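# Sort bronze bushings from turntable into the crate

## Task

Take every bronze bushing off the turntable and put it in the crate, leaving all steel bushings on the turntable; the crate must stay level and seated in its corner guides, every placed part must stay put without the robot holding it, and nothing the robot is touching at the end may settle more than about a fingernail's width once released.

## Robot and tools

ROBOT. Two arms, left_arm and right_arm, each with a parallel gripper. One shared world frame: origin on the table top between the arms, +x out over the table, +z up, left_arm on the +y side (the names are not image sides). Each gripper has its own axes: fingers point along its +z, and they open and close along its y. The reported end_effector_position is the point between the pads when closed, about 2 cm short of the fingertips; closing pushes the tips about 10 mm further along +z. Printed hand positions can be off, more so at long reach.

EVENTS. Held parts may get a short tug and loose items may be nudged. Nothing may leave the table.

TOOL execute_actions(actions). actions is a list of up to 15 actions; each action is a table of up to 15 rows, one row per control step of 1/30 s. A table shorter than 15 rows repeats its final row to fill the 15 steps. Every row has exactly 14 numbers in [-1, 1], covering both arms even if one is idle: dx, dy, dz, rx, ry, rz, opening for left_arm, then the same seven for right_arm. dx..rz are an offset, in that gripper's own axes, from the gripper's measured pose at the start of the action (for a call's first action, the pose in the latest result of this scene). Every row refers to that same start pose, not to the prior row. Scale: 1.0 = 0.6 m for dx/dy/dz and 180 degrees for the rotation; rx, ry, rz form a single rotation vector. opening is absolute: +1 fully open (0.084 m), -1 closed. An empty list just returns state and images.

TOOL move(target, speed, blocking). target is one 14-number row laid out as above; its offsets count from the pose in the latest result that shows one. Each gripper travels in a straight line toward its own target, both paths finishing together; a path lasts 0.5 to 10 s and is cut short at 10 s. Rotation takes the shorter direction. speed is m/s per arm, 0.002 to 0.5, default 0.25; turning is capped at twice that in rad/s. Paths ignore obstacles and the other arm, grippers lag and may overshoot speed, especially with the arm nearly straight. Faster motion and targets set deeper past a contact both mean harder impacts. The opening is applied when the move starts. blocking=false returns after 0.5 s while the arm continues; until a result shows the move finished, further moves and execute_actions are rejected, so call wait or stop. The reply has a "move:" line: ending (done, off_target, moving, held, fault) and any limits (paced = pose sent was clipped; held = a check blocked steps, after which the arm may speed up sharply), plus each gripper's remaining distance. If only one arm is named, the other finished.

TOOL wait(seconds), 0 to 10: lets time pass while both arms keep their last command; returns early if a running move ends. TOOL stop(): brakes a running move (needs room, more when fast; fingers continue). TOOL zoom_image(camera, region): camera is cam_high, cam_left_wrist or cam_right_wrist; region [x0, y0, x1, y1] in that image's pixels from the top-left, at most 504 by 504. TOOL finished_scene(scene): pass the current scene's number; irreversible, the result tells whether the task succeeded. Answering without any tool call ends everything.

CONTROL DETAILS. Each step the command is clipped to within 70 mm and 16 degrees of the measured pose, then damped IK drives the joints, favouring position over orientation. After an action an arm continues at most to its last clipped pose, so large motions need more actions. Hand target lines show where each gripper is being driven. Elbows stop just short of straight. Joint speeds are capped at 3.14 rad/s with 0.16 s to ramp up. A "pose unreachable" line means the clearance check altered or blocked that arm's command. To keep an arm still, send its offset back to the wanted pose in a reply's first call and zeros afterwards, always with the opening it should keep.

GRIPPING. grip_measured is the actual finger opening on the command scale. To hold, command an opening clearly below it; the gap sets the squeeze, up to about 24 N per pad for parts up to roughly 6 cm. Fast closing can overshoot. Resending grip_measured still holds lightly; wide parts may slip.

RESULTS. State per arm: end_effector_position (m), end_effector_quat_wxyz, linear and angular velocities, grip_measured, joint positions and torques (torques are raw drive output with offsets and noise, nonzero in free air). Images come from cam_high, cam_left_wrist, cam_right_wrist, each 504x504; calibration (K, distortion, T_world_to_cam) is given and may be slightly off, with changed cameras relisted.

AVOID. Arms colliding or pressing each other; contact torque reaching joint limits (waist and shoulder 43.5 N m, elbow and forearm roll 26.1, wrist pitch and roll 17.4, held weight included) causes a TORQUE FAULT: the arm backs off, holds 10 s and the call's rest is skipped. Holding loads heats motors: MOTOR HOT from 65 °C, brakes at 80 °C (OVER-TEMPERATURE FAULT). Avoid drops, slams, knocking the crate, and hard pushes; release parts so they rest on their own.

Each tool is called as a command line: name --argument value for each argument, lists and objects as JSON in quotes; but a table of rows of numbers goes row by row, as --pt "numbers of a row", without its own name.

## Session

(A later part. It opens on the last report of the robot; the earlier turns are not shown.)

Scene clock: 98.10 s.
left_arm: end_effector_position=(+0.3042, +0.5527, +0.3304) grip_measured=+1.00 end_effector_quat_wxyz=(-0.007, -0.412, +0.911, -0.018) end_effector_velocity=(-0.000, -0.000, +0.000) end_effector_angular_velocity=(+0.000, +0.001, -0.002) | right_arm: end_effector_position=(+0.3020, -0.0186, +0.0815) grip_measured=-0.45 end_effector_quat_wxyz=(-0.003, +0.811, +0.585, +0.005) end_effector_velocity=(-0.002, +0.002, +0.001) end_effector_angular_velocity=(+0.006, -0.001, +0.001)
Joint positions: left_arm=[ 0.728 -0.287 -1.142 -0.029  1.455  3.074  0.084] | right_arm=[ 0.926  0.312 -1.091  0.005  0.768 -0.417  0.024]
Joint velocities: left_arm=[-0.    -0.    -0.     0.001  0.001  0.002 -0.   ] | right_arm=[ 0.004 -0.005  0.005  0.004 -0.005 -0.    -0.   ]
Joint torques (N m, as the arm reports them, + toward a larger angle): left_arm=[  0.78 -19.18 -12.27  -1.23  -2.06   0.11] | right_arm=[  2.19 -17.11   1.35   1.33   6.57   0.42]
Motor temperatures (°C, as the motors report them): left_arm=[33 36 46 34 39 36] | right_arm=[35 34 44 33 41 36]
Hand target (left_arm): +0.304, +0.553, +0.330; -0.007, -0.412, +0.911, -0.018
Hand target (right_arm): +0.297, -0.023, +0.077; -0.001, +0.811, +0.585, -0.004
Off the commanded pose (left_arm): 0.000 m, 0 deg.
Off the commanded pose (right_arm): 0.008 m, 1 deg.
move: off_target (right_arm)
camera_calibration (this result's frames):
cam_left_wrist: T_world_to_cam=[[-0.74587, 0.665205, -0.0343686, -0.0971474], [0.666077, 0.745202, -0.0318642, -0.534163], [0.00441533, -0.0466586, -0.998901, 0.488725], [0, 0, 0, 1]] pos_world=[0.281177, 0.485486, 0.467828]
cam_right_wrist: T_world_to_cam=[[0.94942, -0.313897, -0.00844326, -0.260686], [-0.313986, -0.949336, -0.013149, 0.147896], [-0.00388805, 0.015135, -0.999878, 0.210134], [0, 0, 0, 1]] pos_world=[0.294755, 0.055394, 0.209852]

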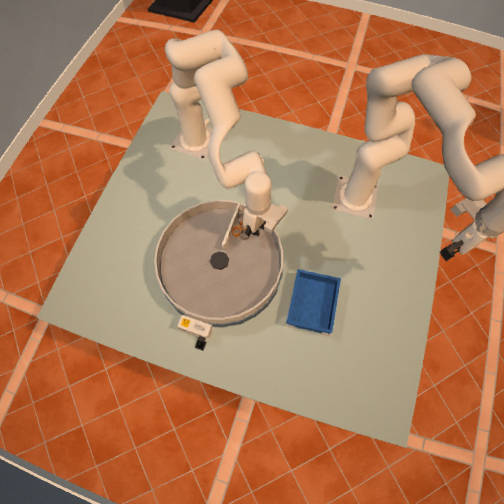

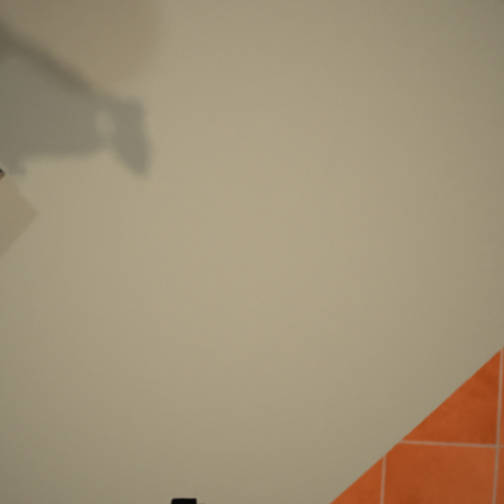

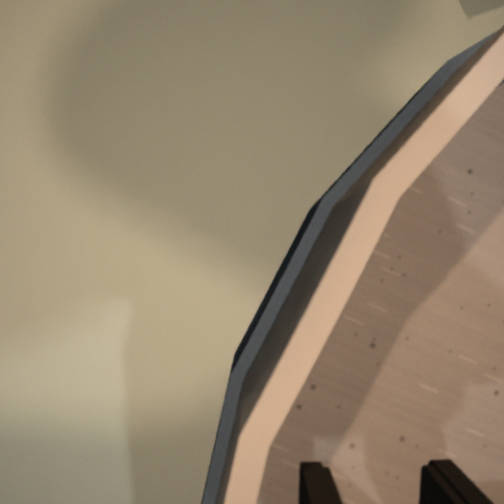

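Went in. Close and lift.

move --target '[0,0,0,0,0,0,1,0,0,-0.005,0,0,0,-1]' --speed 0.05

move --target '[0,0,0,0,0,0,1,0,0,-0.25,0,0,0,-1]' --speed 0.2

Scene clock: 107.50 s.
left_arm: end_effector_position=(+0.3042, +0.5527, +0.3304) grip_measured=+1.00 end_effector_quat_wxyz=(-0.007, -0.412, +0.911, -0.018) end_effector_velocity=(-0.000, -0.000, -0.000) end_effector_angular_velocity=(-0.000, +0.001, -0.001) | right_arm: end_effector_position=(+0.3031, -0.0173, +0.0851) grip_measured=-0.56 end_effector_quat_wxyz=(-0.004, +0.811, +0.585, +0.008) end_effector_velocity=(+0.000, -0.001, -0.000) end_effector_angular_velocity=(-0.002, +0.001, +0.001)
Joint positions: left_arm=[ 0.728 -0.287 -1.142 -0.029  1.455  3.074  0.084] | right_arm=[ 0.926  0.306 -1.093  0.005  0.769 -0.417  0.02 ]
Joint velocities: left_arm=[-0.001  0.     0.     0.     0.001 -0.    -0.   ] | right_arm=[-0.001  0.001 -0.    -0.001  0.001 -0.001 -0.   ]
Joint torques (N m, as the arm reports them, + toward a larger angle): left_arm=[ -0.03 -18.74 -12.6   -1.17  -1.91   0.1 ] | right_arm=[  3.17 -23.17  -5.11   1.35   5.41   0.52]
Motor temperatures (°C, as the motors report them): left_arm=[33 36 46 34 39 36] | right_arm=[35 34 42 33 43 36]
Hand target (left_arm): +0.304, +0.553, +0.330; -0.007, -0.412, +0.911, -0.018
Hand target (right_arm): +0.302, -0.019, +0.085; -0.003, +0.811, +0.585, +0.005
Off the commanded pose (left_arm): 0.000 m, 0 deg.
Off the commanded pose (right_arm): 0.002 m, 0 deg.
move: done
camera_calibration (this result's frames):
cam_left_wrist: T_world_to_cam=[[-0.74587, 0.665205, -0.0343686, -0.0971474], [0.666077, 0.745202, -0.0318643, -0.534163], [0.00441525, -0.0466588, -0.998901, 0.488725], [0, 0, 0, 1]] pos_world=[0.281177, 0.485486, 0.467828]
cam_right_wrist: T_world_to_cam=[[0.949472, -0.313797, -0.00583469, -0.261486], [-0.313851, -0.949279, -0.0191657, 0.149979], [0.000475382, 0.0200285, -0.999799, 0.212497], [0, 0, 0, 1]] pos_world=[0.295244, 0.0560623, 0.213803]

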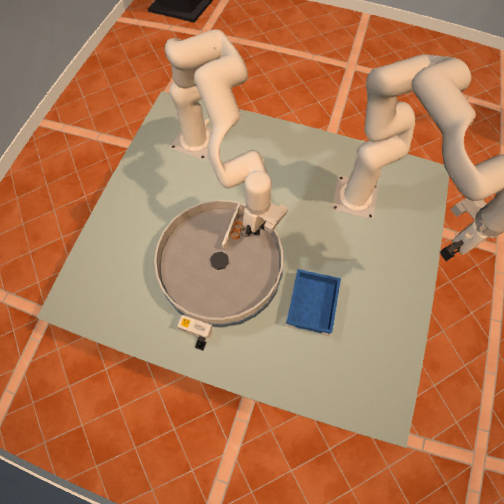

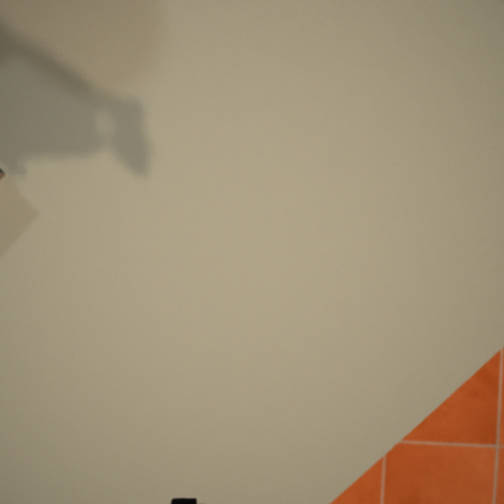

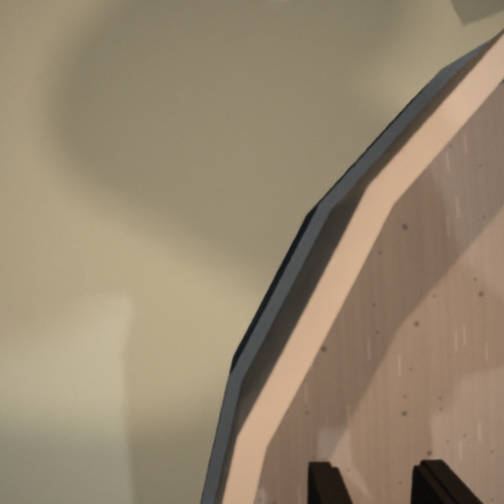

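Scene clock: 108.70 s.
left_arm: end_effector_position=(+0.3042, +0.5527, +0.3304) grip_measured=+1.00 end_effector_quat_wxyz=(-0.007, -0.412, +0.911, -0.018) end_effector_velocity=(+0.000, -0.001, -0.000) end_effector_angular_velocity=(-0.001, -0.000, -0.001) | right_arm: end_effector_position=(+0.3017, -0.0198, +0.2338) grip_measured=-1.00 end_effector_quat_wxyz=(-0.003, +0.811, +0.585, +0.007) end_effector_velocity=(+0.002, +0.001, +0.007) end_effector_angular_velocity=(+0.005, -0.006, -0.000)
Joint positions: left_arm=[ 0.728 -0.287 -1.142 -0.029  1.455  3.074  0.084] | right_arm=[ 0.924  0.115 -1.293  0.004  1.162 -0.416  0.   ]
Joint velocities: left_arm=[-0.001  0.     0.    -0.001  0.    -0.     0.   ] | right_arm=[-0.    -0.004 -0.014 -0.001  0.009  0.001  0.   ]
Joint torques (N m, as the arm reports them, + toward a larger angle): left_arm=[  0.64 -18.3  -12.52  -1.12  -2.21  -0.11] | right_arm=[ -0.83 -27.13 -24.53  -0.26  -1.62   0.18]
Motor temperatures (°C, as the motors report them): left_arm=[33 36 47 34 39 36] | right_arm=[35 34 42 33 43 36]
Hand target (left_arm): +0.304, +0.553, +0.330; -0.007, -0.412, +0.911, -0.018
Hand target (right_arm): +0.302, -0.020, +0.235; -0.004, +0.811, +0.585, +0.008
Off the commanded pose (left_arm): 0.000 m, 0 deg.
Off the commanded pose (right_arm): 0.001 m, 0 deg.
move: done
camera_calibration (this result's frames):
cam_left_wrist: T_world_to_cam=[[-0.745869, 0.665205, -0.0343687, -0.0971475], [0.666078, 0.745202, -0.031864, -0.534163], [0.00441554, -0.0466587, -0.998901, 0.488725], [0, 0, 0, 1]] pos_world=[0.281177, 0.485486, 0.467828]
cam_right_wrist: T_world_to_cam=[[0.949399, -0.314004, -0.00651177, -0.259966], [-0.314071, -0.949242, -0.0173087, 0.14968], [-0.000746246, 0.018478, -0.999829, 0.361503], [0, 0, 0, 1]] pos_world=[0.294091, 0.0537725, 0.362339]

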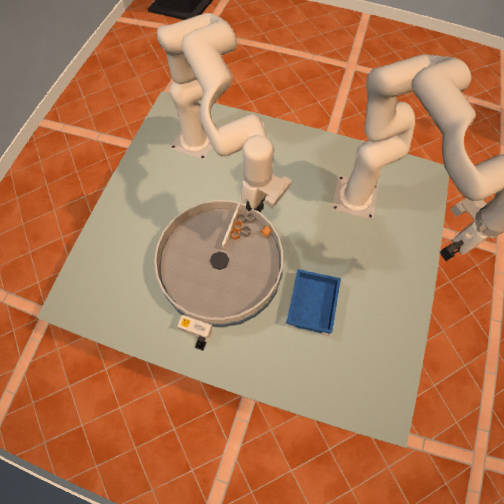

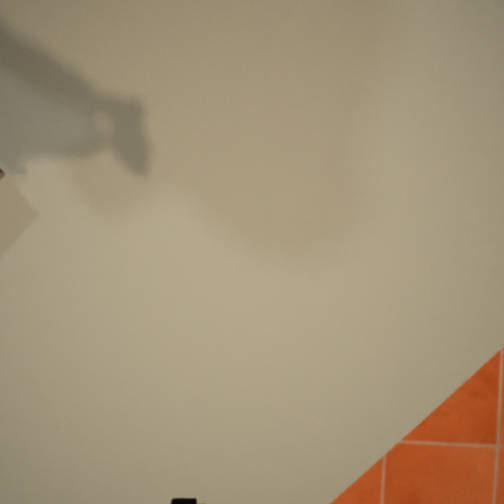

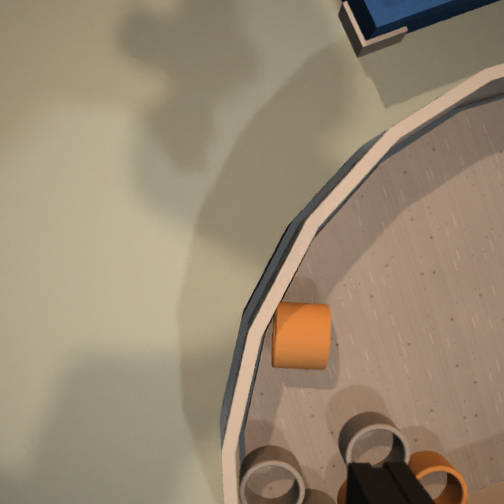

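move --target '[0,0,0,0,0,0,1,-0.2,0,-0.08,0,0,0,0.2]' --speed 0.4

Scene clock: 112.30 s.
left_arm: end_effector_position=(+0.3042, +0.5527, +0.3304) grip_measured=+1.00 end_effector_quat_wxyz=(-0.007, -0.412, +0.911, -0.018) end_effector_velocity=(+0.000, -0.001, -0.000) end_effector_angular_velocity=(-0.000, +0.000, -0.002) | right_arm: end_effector_position=(+0.2638, -0.1342, +0.2793) grip_measured=+0.19 end_effector_quat_wxyz=(-0.003, +0.811, +0.585, +0.007) end_effector_velocity=(-0.000, -0.001, +0.002) end_effector_angular_velocity=(+0.002, -0.002, -0.000)
Joint positions: left_arm=[ 0.728 -0.287 -1.142 -0.029  1.455  3.074  0.084] | right_arm=[ 0.803 -0.274 -1.001  0.006  1.261 -0.538  0.052]
Joint velocities: left_arm=[-0.002 -0.     0.     0.     0.     0.001  0.   ] | right_arm=[-0.002 -0.007  0.001  0.001  0.004 -0.003 -0.   ]
Joint torques (N m, as the arm reports them, + toward a larger angle): left_arm=[  0.54 -18.72 -11.81  -0.9   -1.98   0.1 ] | right_arm=[ -0.37 -17.56 -24.84  -0.34  -1.44   0.24]
Motor temperatures (°C, as the motors report them): left_arm=[33 36 47 34 39 36] | right_arm=[35 34 43 33 43 36]
Hand target (left_arm): +0.304, +0.553, +0.330; -0.007, -0.412, +0.911, -0.018
Hand target (right_arm): +0.264, -0.134, +0.280; -0.003, +0.811, +0.585, +0.007
Off the commanded pose (left_arm): 0.000 m, 0 deg.
Off the commanded pose (right_arm): 0.001 m, 0 deg.
move: done
camera_calibration (this result's frames):
cam_left_wrist: T_world_to_cam=[[-0.745869, 0.665205, -0.0343687, -0.0971475], [0.666078, 0.745202, -0.0318639, -0.534164], [0.00441557, -0.0466585, -0.998901, 0.488725], [0, 0, 0, 1]] pos_world=[0.281177, 0.485486, 0.467828]
cam_right_wrist: T_world_to_cam=[[0.94945, -0.313845, -0.00680821, -0.259513], [-0.313916, -0.949311, -0.0162986, 0.0296476], [-0.00134788, 0.0176119, -0.999844, 0.409159], [0, 0, 0, 1]] pos_world=[0.256253, -0.0605083, 0.407811]

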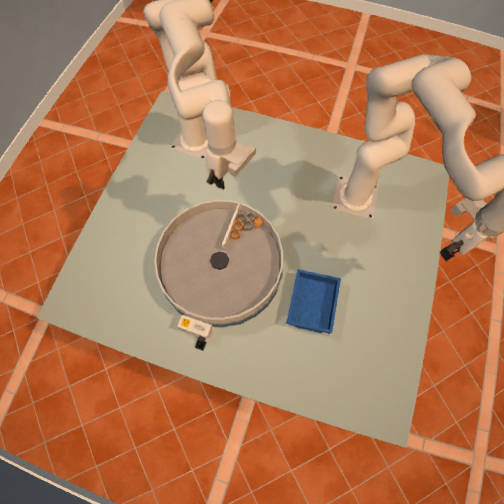

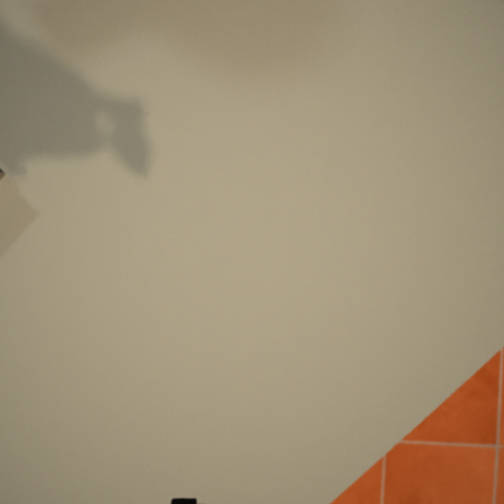

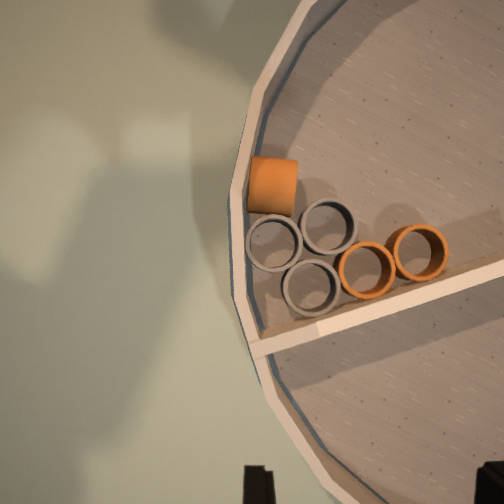

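move --target '[0,0,0,0,0,0,1,0.12,0.127,0.29,0,0,0,-0.45]' --speed 0.4

Scene clock: 121.40 s.
left_arm: end_effector_position=(+0.3042, +0.5527, +0.3304) grip_measured=+1.00 end_effector_quat_wxyz=(-0.007, -0.412, +0.911, -0.018) end_effector_velocity=(-0.000, -0.000, +0.000) end_effector_angular_velocity=(-0.001, +0.000, +0.001) | right_arm: end_effector_position=(+0.3630, -0.0846, +0.1151) grip_measured=-0.47 end_effector_quat_wxyz=(-0.004, +0.811, +0.585, +0.016) end_effector_velocity=(-0.000, -0.000, +0.000) end_effector_angular_velocity=(-0.000, +0.003, -0.002)
Joint positions: left_arm=[ 0.728 -0.287 -1.142 -0.029  1.455  3.074  0.084] | right_arm=[ 0.749  0.239 -1.093  0.008  0.822 -0.596  0.023]
Joint velocities: left_arm=[ 0.001  0.    -0.001 -0.     0.002 -0.    -0.   ] | right_arm=[-0.001  0.    -0.002  0.002  0.004 -0.     0.   ]
Joint torques (N m, as the arm reports them, + toward a larger angle): left_arm=[  0.33 -18.39 -12.4   -1.02  -2.01   0.33] | right_arm=[-1.04 -1.1  -2.38  0.3  -0.67  0.13]
Motor temperatures (°C, as the motors report them): left_arm=[33 36 47 34 39 36] | right_arm=[35 34 45 33 43 36]
Hand target (left_arm): +0.304, +0.553, +0.330; -0.007, -0.412, +0.911, -0.018
Hand target (right_arm): +0.360, -0.087, +0.107; -0.003, +0.811, +0.585, +0.007
Off the commanded pose (left_arm): 0.000 m, 0 deg.
Off the commanded pose (right_arm): 0.009 m, 1 deg.
move: off_target (right_arm); limits=paced
camera_calibration (this result's frames):
cam_left_wrist: T_world_to_cam=[[-0.74587, 0.665205, -0.0343686, -0.0971474], [0.666077, 0.745202, -0.0318639, -0.534164], [0.00441551, -0.0466585, -0.998901, 0.488725], [0, 0, 0, 1]] pos_world=[0.281177, 0.485486, 0.467828]
cam_right_wrist: T_world_to_cam=[[0.949621, -0.313385, 0.00322941, -0.340377], [-0.313139, -0.949196, -0.0311645, 0.106552], [0.0128318, 0.0285832, -0.999509, 0.240001], [0, 0, 0, 1]] pos_world=[0.353515, -0.0123899, 0.244303]

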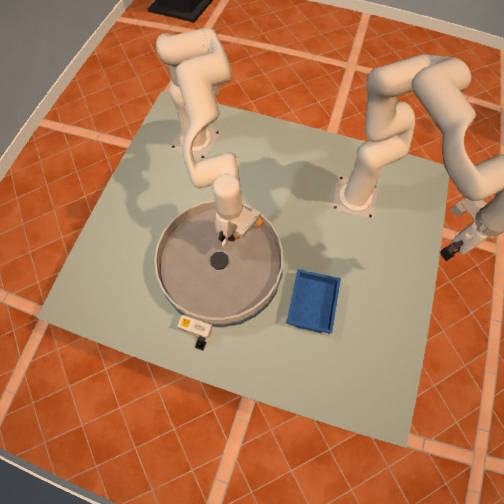

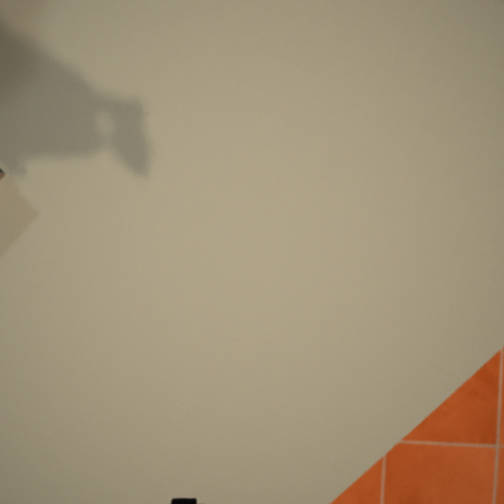

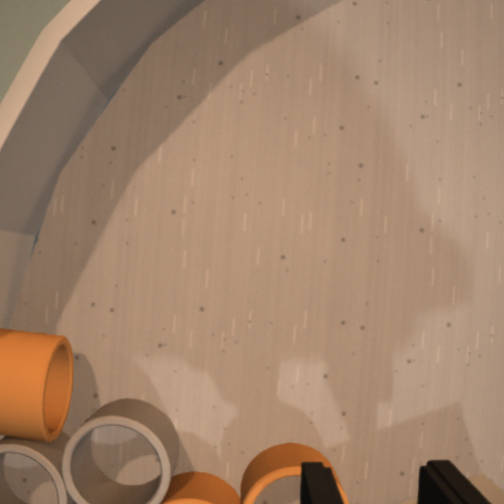

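move --target '[0,0,0,0,0,0,1,0.005,-0.035,-0.01,0.004,-0.008,0,-0.45]' --speed 0.1

Scene clock: 130.57 s.
left_arm: end_effector_position=(+0.3042, +0.5527, +0.3304) grip_measured=+1.00 end_effector_quat_wxyz=(-0.007, -0.412, +0.911, -0.018) end_effector_velocity=(+0.000, -0.000, +0.000) end_effector_angular_velocity=(+0.000, -0.000, -0.002) | right_arm: end_effector_position=(+0.3437, -0.0757, +0.1205) grip_measured=-0.47 end_effector_quat_wxyz=(-0.001, +0.811, +0.585, +0.001) end_effector_velocity=(+0.001, +0.002, +0.003) end_effector_angular_velocity=(+0.004, -0.005, +0.001)
Joint positions: left_arm=[ 0.728 -0.287 -1.142 -0.029  1.455  3.074  0.084] | right_arm=[ 0.788  0.22  -1.091  0.003  0.868 -0.553  0.024]
Joint velocities: left_arm=[-0.001 -0.     0.     0.    -0.     0.001 -0.   ] | right_arm=[ 0.002 -0.002 -0.004 -0.    -0.001  0.001 -0.   ]
Joint torques (N m, as the arm reports them, + toward a larger angle): left_arm=[  0.78 -18.38 -12.2   -1.48  -2.28   0.14] | right_arm=[ -0.82 -28.09 -22.76  -0.3   -1.29   0.22]
Motor temperatures (°C, as the motors report them): left_arm=[33 36 47 34 39 36] | right_arm=[35 34 43 33 42 36]
Hand target (left_arm): +0.304, +0.553, +0.330; -0.007, -0.412, +0.911, -0.018
Hand target (right_arm): +0.344, -0.075, +0.121; -0.001, +0.811, +0.585, +0.002
Off the commanded pose (left_arm): 0.000 m, 0 deg.
Off the commanded pose (right_arm): 0.001 m, 0 deg.
move: done
camera_calibration (this result's frames):
cam_left_wrist: T_world_to_cam=[[-0.74587, 0.665205, -0.0343686, -0.0971472], [0.666077, 0.745202, -0.0318638, -0.534164], [0.00441562, -0.0466584, -0.998901, 0.488725], [0, 0, 0, 1]] pos_world=[0.281177, 0.485486, 0.467828]
cam_right_wrist: T_world_to_cam=[[0.949486, -0.313653, -0.00989934, -0.31772], [-0.313713, -0.949504, -0.00514888, 0.106224], [-0.0077845, 0.00799434, -0.999938, 0.250985], [0, 0, 0, 1]] pos_world=[0.336948, -0.000800602, 0.248371]

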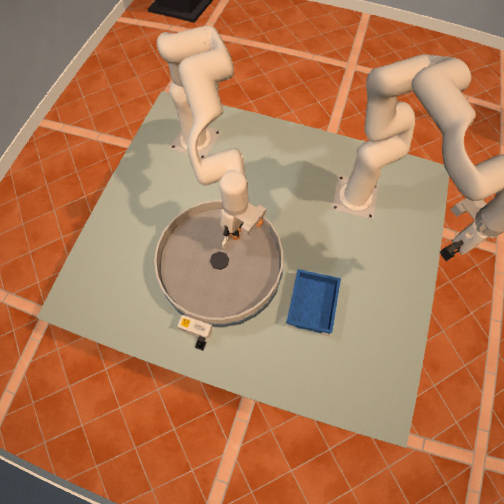

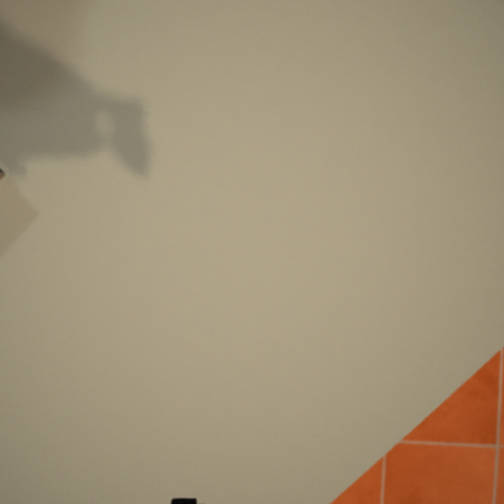

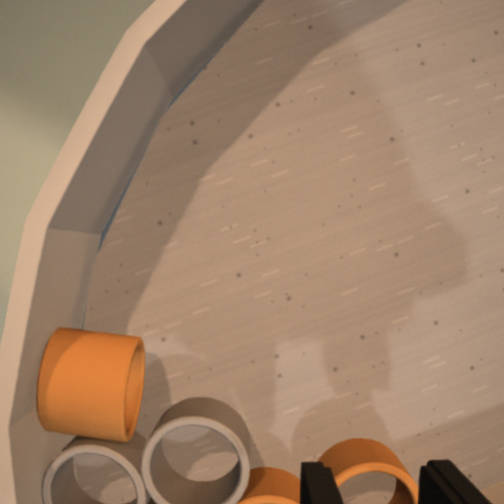

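move --target '[0,0,0,0,0,0,1,0.012,0,0,0,0,0,0.0]' --speed 0.1

move --target '[0,0,0,0,0,0,1,0,0,0.065,0,0,0,0.0]' --speed 0.05

Scene clock: 142.60 s.
left_arm: end_effector_position=(+0.3042, +0.5527, +0.3304) grip_measured=+1.00 end_effector_quat_wxyz=(-0.007, -0.412, +0.911, -0.018) end_effector_velocity=(+0.001, +0.000, +0.001) end_effector_angular_velocity=(+0.002, -0.002, -0.001) | right_arm: end_effector_position=(+0.3459, -0.0690, +0.1206) grip_measured=-0.01 end_effector_quat_wxyz=(-0.001, +0.811, +0.585, +0.001) end_effector_velocity=(+0.001, +0.001, +0.000) end_effector_angular_velocity=(-0.002, -0.000, +0.001)
Joint positions: left_arm=[ 0.728 -0.287 -1.142 -0.029  1.455  3.074  0.084] | right_arm=[ 0.796  0.239 -1.117  0.003  0.875 -0.546  0.044]
Joint velocities: left_arm=[-0.001 -0.    -0.002 -0.    -0.001 -0.    -0.   ] | right_arm=[ 0.001  0.002 -0.005 -0.002  0.004  0.001  0.   ]
Joint torques (N m, as the arm reports them, + toward a larger angle): left_arm=[ -0.39 -18.86 -12.09  -1.26  -2.09   0.11] | right_arm=[ -0.58 -28.69 -22.53  -0.29  -1.24   0.28]
Motor temperatures (°C, as the motors report them): left_arm=[33 36 47 34 39 36] | right_arm=[35 34 45 33 42 36]
Hand target (left_arm): +0.304, +0.553, +0.330; -0.007, -0.412, +0.911, -0.018
Hand target (right_arm): +0.346, -0.069, +0.121; -0.001, +0.811, +0.585, +0.001
Off the commanded pose (left_arm): 0.000 m, 0 deg.
Off the commanded pose (right_arm): 0.000 m, 0 deg.
move: done
camera_calibration (this result's frames):
cam_left_wrist: T_world_to_cam=[[-0.74587, 0.665205, -0.0343687, -0.0971472], [0.666077, 0.745202, -0.0318637, -0.534164], [0.0044157, -0.0466584, -0.998901, 0.488725], [0, 0, 0, 1]] pos_world=[0.281177, 0.485486, 0.467828]
cam_right_wrist: T_world_to_cam=[[0.949488, -0.313649, -0.00989991, -0.317714], [-0.313708, -0.949505, -0.00517844, 0.113322], [-0.00777581, 0.00802255, -0.999938, 0.250975], [0, 0, 0, 1]] pos_world=[0.339167, 0.00593582, 0.248401]

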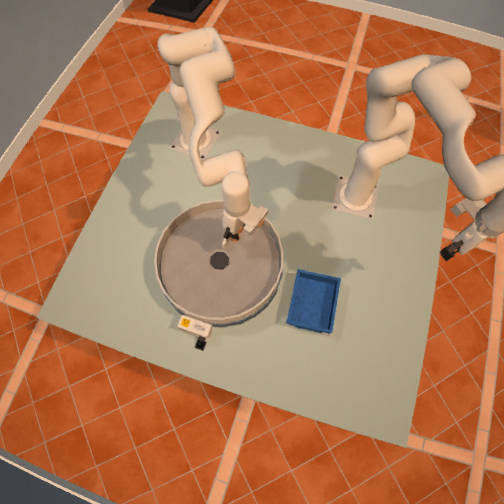

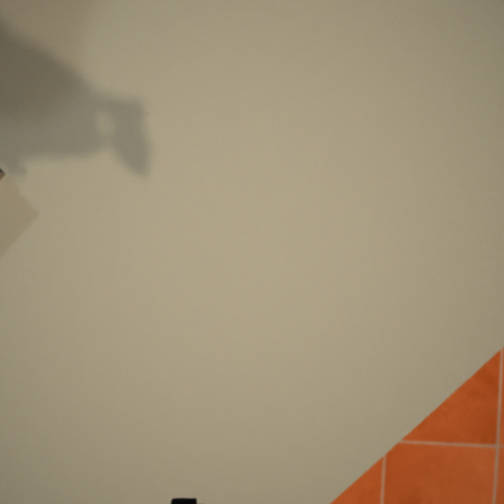

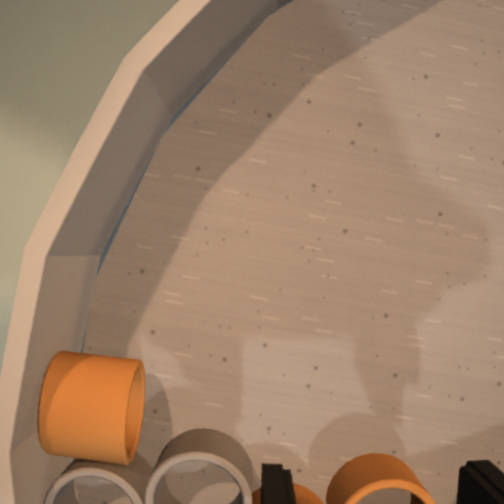

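Scene clock: 143.70 s.
left_arm: end_effector_position=(+0.3042, +0.5527, +0.3304) grip_measured=+1.00 end_effector_quat_wxyz=(-0.007, -0.412, +0.911, -0.018) end_effector_velocity=(-0.000, +0.000, -0.001) end_effector_angular_velocity=(-0.001, -0.000, +0.002) | right_arm: end_effector_position=(+0.3447, -0.0689, +0.0803) grip_measured=-0.01 end_effector_quat_wxyz=(-0.001, +0.811, +0.586, -0.000) end_effector_velocity=(+0.007, +0.001, +0.004) end_effector_angular_velocity=(+0.010, -0.015, -0.003)
Joint positions: left_arm=[ 0.728 -0.287 -1.142 -0.029  1.455  3.074  0.084] | right_arm=[ 0.797  0.307 -1.083  0.004  0.776 -0.546  0.044]
Joint velocities: left_arm=[ 0.001  0.     0.002 -0.001 -0.001 -0.001  0.   ] | right_arm=[-0.006 -0.002 -0.008 -0.004 -0.009 -0.    -0.   ]
Joint torques (N m, as the arm reports them, + toward a larger angle): left_arm=[  0.39 -18.49 -12.2   -1.23  -2.11   0.  ] | right_arm=[ -4.95 -27.98 -17.87  -1.84   0.26  -0.1 ]
Motor temperatures (°C, as the motors report them): left_arm=[33 36 47 34 39 36] | right_arm=[35 34 45 33 42 36]
Hand target (left_arm): +0.304, +0.553, +0.330; -0.007, -0.412, +0.911, -0.018
Hand target (right_arm): +0.346, -0.069, +0.082; -0.001, +0.811, +0.585, +0.001
Off the commanded pose (left_arm): 0.000 m, 0 deg.
Off the commanded pose (right_arm): 0.002 m, 0 deg.
move: done
camera_calibration (this result's frames):
cam_left_wrist: T_world_to_cam=[[-0.74587, 0.665205, -0.0343687, -0.0971473], [0.666077, 0.745202, -0.0318638, -0.534164], [0.00441562, -0.0466585, -0.998901, 0.488725], [0, 0, 0, 1]] pos_world=[0.281177, 0.485486, 0.467828]
cam_right_wrist: T_world_to_cam=[[0.949695, -0.31295, -0.0119212, -0.316763], [-0.313001, -0.949749, -0.00265521, 0.112268], [-0.0104912, 0.006253, -0.999925, 0.211542], [0, 0, 0, 1]] pos_world=[0.338188, 0.00617277, 0.208048]

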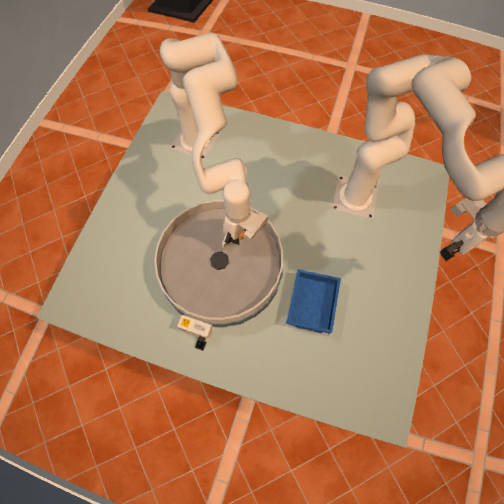

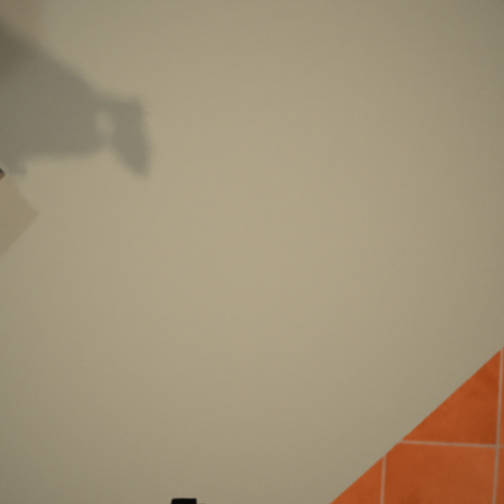

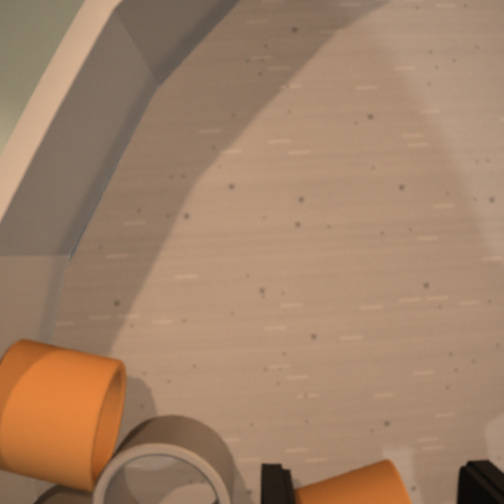

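Something tipped; try closing.

move --target '[0,0,0,0,0,0,1,0,0,0,0,0,0,-1]' --speed 0.05

move --target '[0,0,0,0,0,0,1,0,0,-0.25,0,0,0,-1]' --speed 0.2

Scene clock: 149.03 s.
left_arm: end_effector_position=(+0.3042, +0.5527, +0.3304) grip_measured=+1.00 end_effector_quat_wxyz=(-0.007, -0.412, +0.911, -0.018) end_effector_velocity=(+0.000, +0.000, +0.000) end_effector_angular_velocity=(+0.001, +0.000, +0.000) | right_arm: end_effector_position=(+0.3454, -0.0674, +0.0818) grip_measured=-0.40 end_effector_quat_wxyz=(-0.002, +0.810, +0.586, +0.002) end_effector_velocity=(-0.000, -0.001, -0.000) end_effector_angular_velocity=(-0.000, +0.001, -0.001)
Joint positions: left_arm=[ 0.728 -0.287 -1.142 -0.029  1.455  3.074  0.084] | right_arm=[ 0.798  0.306 -1.085  0.005  0.774 -0.546  0.027]
Joint velocities: left_arm=[-0.     0.    -0.001  0.     0.001 -0.     0.   ] | right_arm=[-0.001 -0.     0.001  0.001 -0.001 -0.     0.   ]
Joint torques (N m, as the arm reports them, + toward a larger angle): left_arm=[  0.24 -18.61 -12.18  -1.18  -2.08   0.15] | right_arm=[-10.25 -19.92  -4.67  -3.78   4.29  -0.24]
Motor temperatures (°C, as the motors report them): left_arm=[33 36 47 34 39 36] | right_arm=[35 34 45 33 42 36]
Hand target (left_arm): +0.304, +0.553, +0.330; -0.007, -0.412, +0.911, -0.018
Hand target (right_arm): +0.345, -0.069, +0.080; -0.001, +0.811, +0.586, -0.000
Off the commanded pose (left_arm): 0.000 m, 0 deg.
Off the commanded pose (right_arm): 0.002 m, 0 deg.
move: done
camera_calibration (this result's frames):
cam_left_wrist: T_world_to_cam=[[-0.745869, 0.665205, -0.0343686, -0.0971475], [0.666077, 0.745202, -0.0318639, -0.534164], [0.0044155, -0.0466585, -0.998901, 0.488725], [0, 0, 0, 1]] pos_world=[0.281177, 0.485486, 0.467828]
cam_right_wrist: T_world_to_cam=[[0.949962, -0.312211, -0.00980628, -0.317138], [-0.312284, -0.949963, -0.00698314, 0.114083], [-0.00713539, 0.00969606, -0.999928, 0.212029], [0, 0, 0, 1]] pos_world=[0.338408, 0.00730505, 0.2097]

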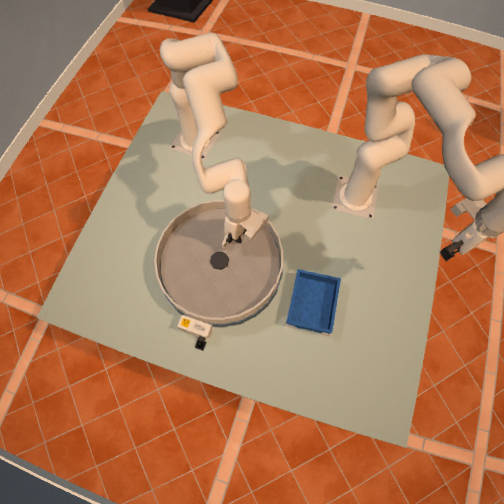

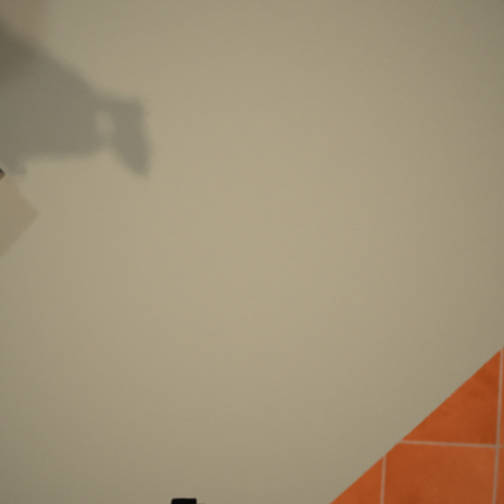

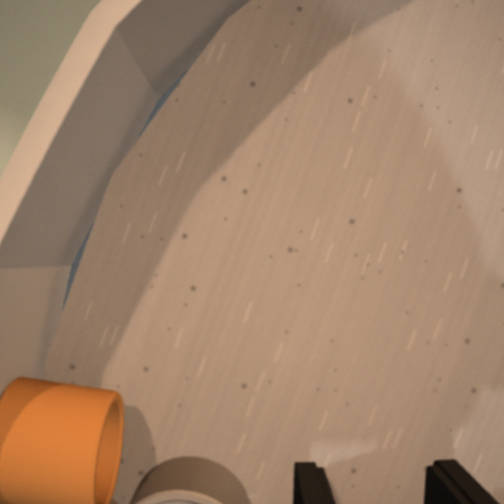

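Scene clock: 150.23 s.
left_arm: end_effector_position=(+0.3042, +0.5527, +0.3304) grip_measured=+1.00 end_effector_quat_wxyz=(-0.007, -0.412, +0.911, -0.018) end_effector_velocity=(+0.000, +0.000, +0.001) end_effector_angular_velocity=(+0.001, -0.002, +0.001) | right_arm: end_effector_position=(+0.3452, -0.0683, +0.2304) grip_measured=-0.41 end_effector_quat_wxyz=(-0.002, +0.810, +0.586, +0.001) end_effector_velocity=(+0.002, +0.001, +0.007) end_effector_angular_velocity=(+0.005, -0.006, -0.000)
Joint positions: left_arm=[ 0.728 -0.287 -1.142 -0.029  1.455  3.074  0.084] | right_arm=[ 0.797  0.118 -1.29   0.003  1.169 -0.545  0.026]
Joint velocities: left_arm=[ 0.    -0.    -0.002 -0.001  0.    -0.     0.   ] | right_arm=[ 0.    -0.003 -0.015 -0.     0.01   0.001 -0.   ]
Joint torques (N m, as the arm reports them, + toward a larger angle): left_arm=[  0.24 -19.02 -11.92  -1.1   -1.89   0.34] | right_arm=[ -1.08 -27.89 -24.99  -0.05  -1.35   0.21]
Motor temperatures (°C, as the motors report them): left_arm=[33 36 47 34 39 36] | right_arm=[35 34 45 33 42 36]
Hand target (left_arm): +0.304, +0.553, +0.330; -0.007, -0.412, +0.911, -0.018
Hand target (right_arm): +0.345, -0.068, +0.232; -0.002, +0.810, +0.586, +0.002
Off the commanded pose (left_arm): 0.000 m, 0 deg.
Off the commanded pose (right_arm): 0.001 m, 0 deg.
move: done
camera_calibration (this result's frames):
cam_left_wrist: T_world_to_cam=[[-0.745869, 0.665205, -0.0343686, -0.0971476], [0.666078, 0.745202, -0.0318638, -0.534164], [0.00441558, -0.0466584, -0.998901, 0.488725], [0, 0, 0, 1]] pos_world=[0.281177, 0.485486, 0.467828]
cam_right_wrist: T_world_to_cam=[[0.949869, -0.312466, -0.0107038, -0.315584], [-0.312532, -0.949893, -0.00522907, 0.113823], [-0.00853352, 0.0083122, -0.999929, 0.361083], [0, 0, 0, 1]] pos_world=[0.338418, 0.0065086, 0.358275]

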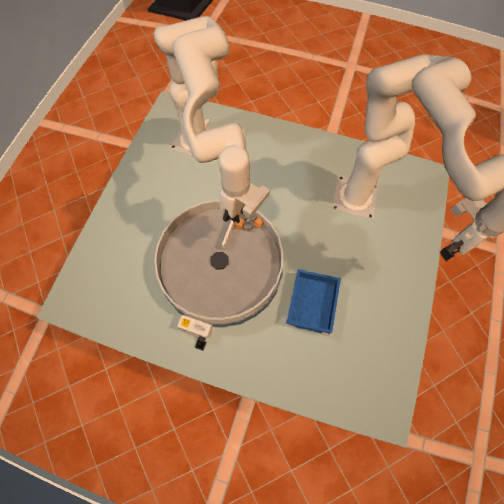

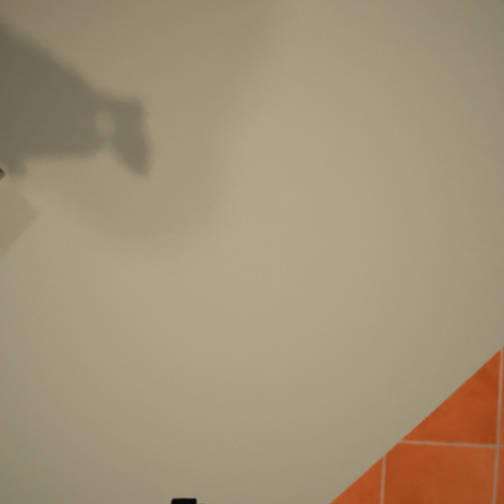

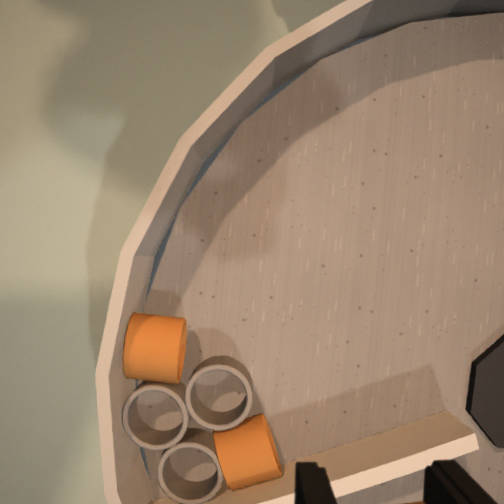

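move --target '[0,0,0,0,0,0,1,0.577,0.018,0.03,0,0,0,-1]' --speed 0.3

Scene clock: 162.13 s.
left_arm: end_effector_position=(+0.3042, +0.5527, +0.3304) grip_measured=+1.00 end_effector_quat_wxyz=(-0.007, -0.412, +0.911, -0.018) end_effector_velocity=(-0.000, +0.000, -0.000) end_effector_angular_velocity=(-0.000, +0.000, +0.002) | right_arm: end_effector_position=(+0.4629, +0.2567, +0.2144) grip_measured=-0.41 end_effector_quat_wxyz=(-0.080, +0.779, +0.563, +0.266) end_effector_velocity=(+0.000, +0.002, -0.003) end_effector_angular_velocity=(+0.007, -0.000, -0.001)
Joint positions: left_arm=[ 0.728 -0.287 -1.142 -0.029  1.455  3.074  0.084] | right_arm=[ 1.005  1.176 -2.695  0.002  0.957 -0.336  0.026]
Joint velocities: left_arm=[ 0.001 -0.     0.    -0.     0.    -0.001 -0.   ] | right_arm=[ 0.     0.006 -0.     0.004 -0.012  0.001 -0.   ]
Joint torques (N m, as the arm reports them, + toward a larger angle): left_arm=[  0.24 -19.1  -12.35  -0.95  -2.16   0.15] | right_arm=[ -0.52 -45.05 -25.77  -0.18  -2.22   0.19]
Motor temperatures (°C, as the motors report them): left_arm=[33 36 47 34 39 36] | right_arm=[35 35 47 33 42 36]
Hand target (left_arm): +0.304, +0.553, +0.330; -0.007, -0.412, +0.911, -0.018
Hand target (right_arm): +0.463, +0.257, +0.214; -0.080, +0.779, +0.563, +0.266
Off the commanded pose (left_arm): 0.000 m, 0 deg.
Off the commanded pose (right_arm): 0.001 m, 32 deg; orientation clipped at the last step of the last action.
elbow stopped short (right arm): the move would have taken joint 3 (elbow) straighter than the controller allows; a more bent joint 3 avoids this.
move: off_target (right_arm); limits=paced
camera_calibration (this result's frames):
cam_left_wrist: T_world_to_cam=[[-0.745869, 0.665205, -0.0343686, -0.0971477], [0.666078, 0.745201, -0.0318638, -0.534164], [0.00441557, -0.0466583, -0.998901, 0.488725], [0, 0, 0, 1]] pos_world=[0.281177, 0.485486, 0.467828]
cam_right_wrist: T_world_to_cam=[[0.922293, -0.348915, 0.166236, -0.341789], [-0.224302, -0.833486, -0.504965, 0.49569], [0.314745, 0.428439, -0.84698, 0.0530809], [0, 0, 0, 1]] pos_world=[0.409707, 0.271154, 0.352082]

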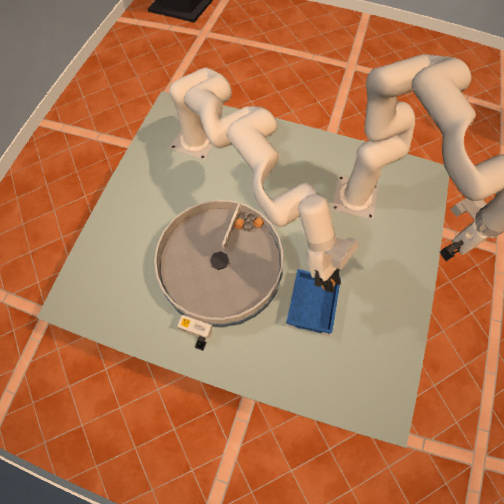

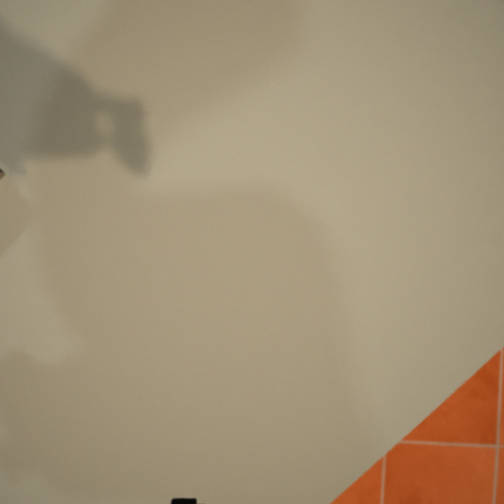

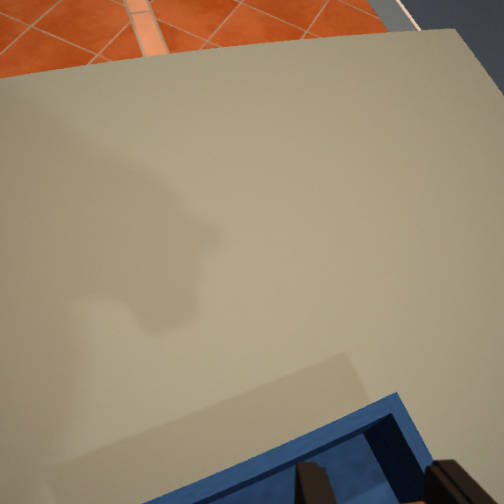

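move --target '[0,0,0,0,0,0,1,-0.1,0.1,0.04,0,0,0,-1]' --speed 0.2

Scene clock: 171.07 s.
left_arm: end_effector_position=(+0.3042, +0.5527, +0.3304) grip_measured=+1.00 end_effector_quat_wxyz=(-0.007, -0.412, +0.911, -0.018) end_effector_velocity=(-0.000, -0.001, -0.000) end_effector_angular_velocity=(-0.002, +0.001, -0.000) | right_arm: end_effector_position=(+0.5120, +0.1956, +0.1742) grip_measured=-0.41 end_effector_quat_wxyz=(-0.080, +0.779, +0.563, +0.265) end_effector_velocity=(+0.002, -0.000, +0.002) end_effector_angular_velocity=(+0.016, -0.010, -0.002)
Joint positions: left_arm=[ 0.728 -0.287 -1.142 -0.029  1.455  3.074  0.084] | right_arm=[ 0.9    0.977 -2.226  0.09   0.693 -0.493  0.026]
Joint velocities: left_arm=[-0.001  0.     0.001 -0.     0.002 -0.     0.   ] | right_arm=[-0.002 -0.014  0.03   0.008 -0.035 -0.006 -0.   ]
Joint torques (N m, as the arm reports them, + toward a larger angle): left_arm=[ -0.64 -18.79 -12.23  -0.89  -2.04   0.21] | right_arm=[ -0.46 -43.5  -26.48  -0.33  -2.32   0.36]
Motor temperatures (°C, as the motors report them): left_arm=[33 36 47 34 39 36] | right_arm=[35 36 48 33 42 36]
Hand target (left_arm): +0.304, +0.553, +0.330; -0.007, -0.412, +0.911, -0.018
Hand target (right_arm): +0.512, +0.195, +0.174; -0.080, +0.779, +0.563, +0.266
Off the commanded pose (left_arm): 0.000 m, 0 deg.
Off the commanded pose (right_arm): 0.000 m, 0 deg.
move: done
camera_calibration (this result's frames):
cam_left_wrist: T_world_to_cam=[[-0.745869, 0.665205, -0.0343686, -0.0971477], [0.666078, 0.745201, -0.0318639, -0.534163], [0.00441547, -0.0466585, -0.998901, 0.488725], [0, 0, 0, 1]] pos_world=[0.281177, 0.485486, 0.467828]
cam_right_wrist: T_world_to_cam=[[0.922488, -0.348509, 0.166002, -0.401876], [-0.224521, -0.834208, -0.503675, 0.435538], [0.314016, 0.427363, -0.847794, 0.0304555], [0, 0, 0, 1]] pos_world=[0.458949, 0.210256, 0.311902]

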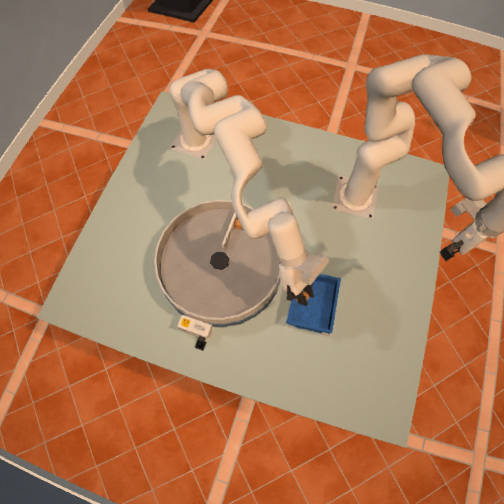

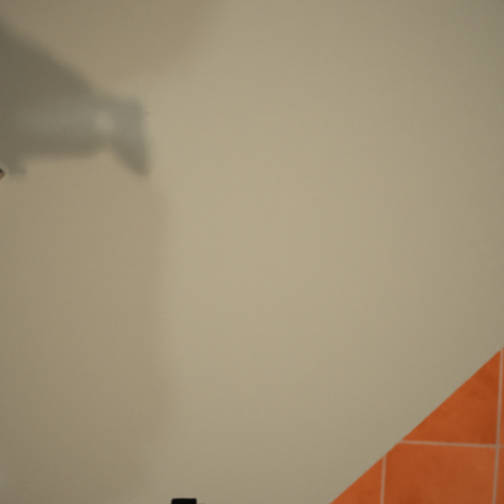

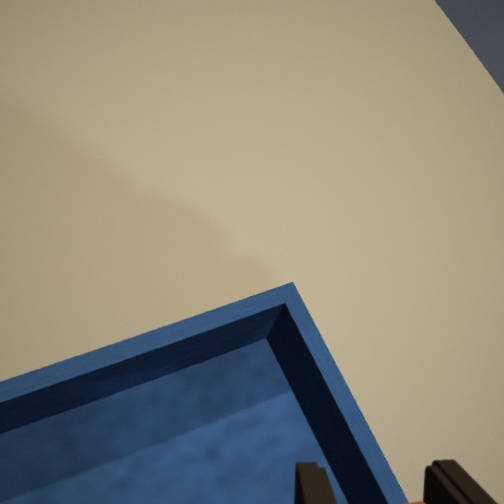

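move --target '[0,0,0,0,0,0,1,0,-0.22,0.05,0,0,0,-1]' --speed 0.2

Scene clock: 176.47 s.
left_arm: end_effector_position=(+0.3042, +0.5527, +0.3304) grip_measured=+1.00 end_effector_quat_wxyz=(-0.007, -0.412, +0.911, -0.018) end_effector_velocity=(+0.000, -0.000, -0.000) end_effector_angular_velocity=(-0.000, -0.000, +0.001) | right_arm: end_effector_position=(+0.4010, +0.2543, +0.1266) grip_measured=-0.41 end_effector_quat_wxyz=(-0.081, +0.779, +0.563, +0.265) end_effector_velocity=(-0.002, +0.002, +0.000) end_effector_angular_velocity=(+0.001, -0.004, -0.005)
Joint positions: left_arm=[ 0.728 -0.287 -1.142 -0.029  1.455  3.074  0.084] | right_arm=[ 1.07   0.898 -1.948 -0.068  0.49  -0.219  0.026]
Joint velocities: left_arm=[-0.    -0.     0.001 -0.001 -0.001 -0.001  0.   ] | right_arm=[ 0.005 -0.001  0.003 -0.016 -0.005  0.022  0.   ]
Joint torques (N m, as the arm reports them, + toward a larger angle): left_arm=[  0.5  -18.76 -12.48  -1.44  -2.     0.05] | right_arm=[ -0.26 -42.22 -25.2   -0.59  -2.19   0.33]
Motor temperatures (°C, as the motors report them): left_arm=[33 36 47 34 39 36] | right_arm=[35 37 48 33 42 36]
Hand target (left_arm): +0.304, +0.553, +0.330; -0.007, -0.412, +0.911, -0.018
Hand target (right_arm): +0.400, +0.255, +0.126; -0.080, +0.779, +0.563, +0.265
Off the commanded pose (left_arm): 0.000 m, 0 deg.
Off the commanded pose (right_arm): 0.001 m, 0 deg.
move: done
camera_calibration (this result's frames):
cam_left_wrist: T_world_to_cam=[[-0.745869, 0.665205, -0.0343685, -0.0971478], [0.666078, 0.745201, -0.0318639, -0.534163], [0.0044154, -0.0466584, -0.998901, 0.488725], [0, 0, 0, 1]] pos_world=[0.281177, 0.485486, 0.467828]
cam_right_wrist: T_world_to_cam=[[0.922481, -0.348841, 0.165345, -0.270974], [-0.224717, -0.833495, -0.504767, 0.435584], [0.313897, 0.428482, -0.847273, -0.000438583], [0, 0, 0, 1]] pos_world=[0.347989, 0.268718, 0.264301]

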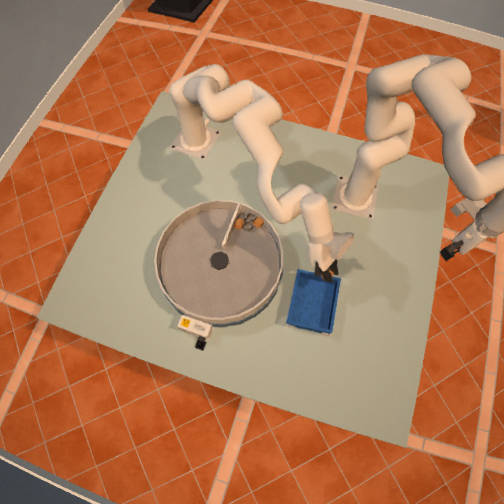

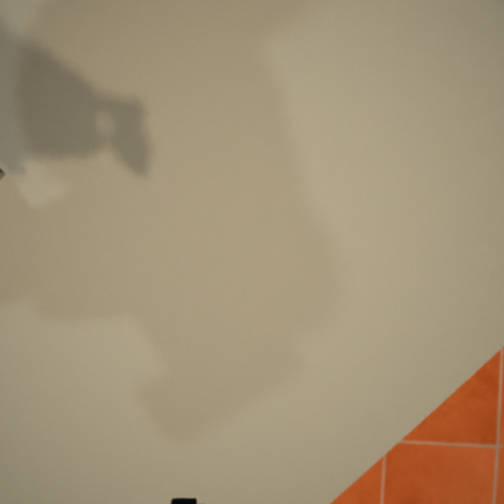

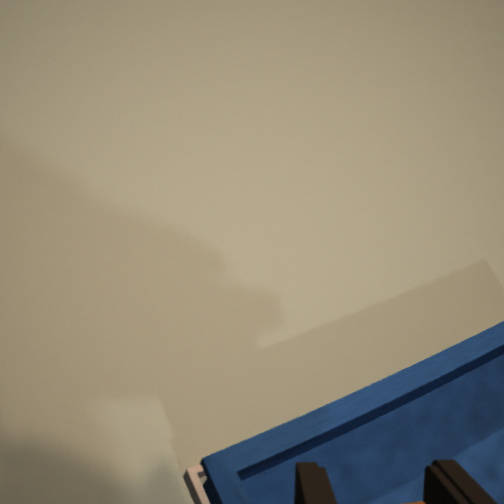

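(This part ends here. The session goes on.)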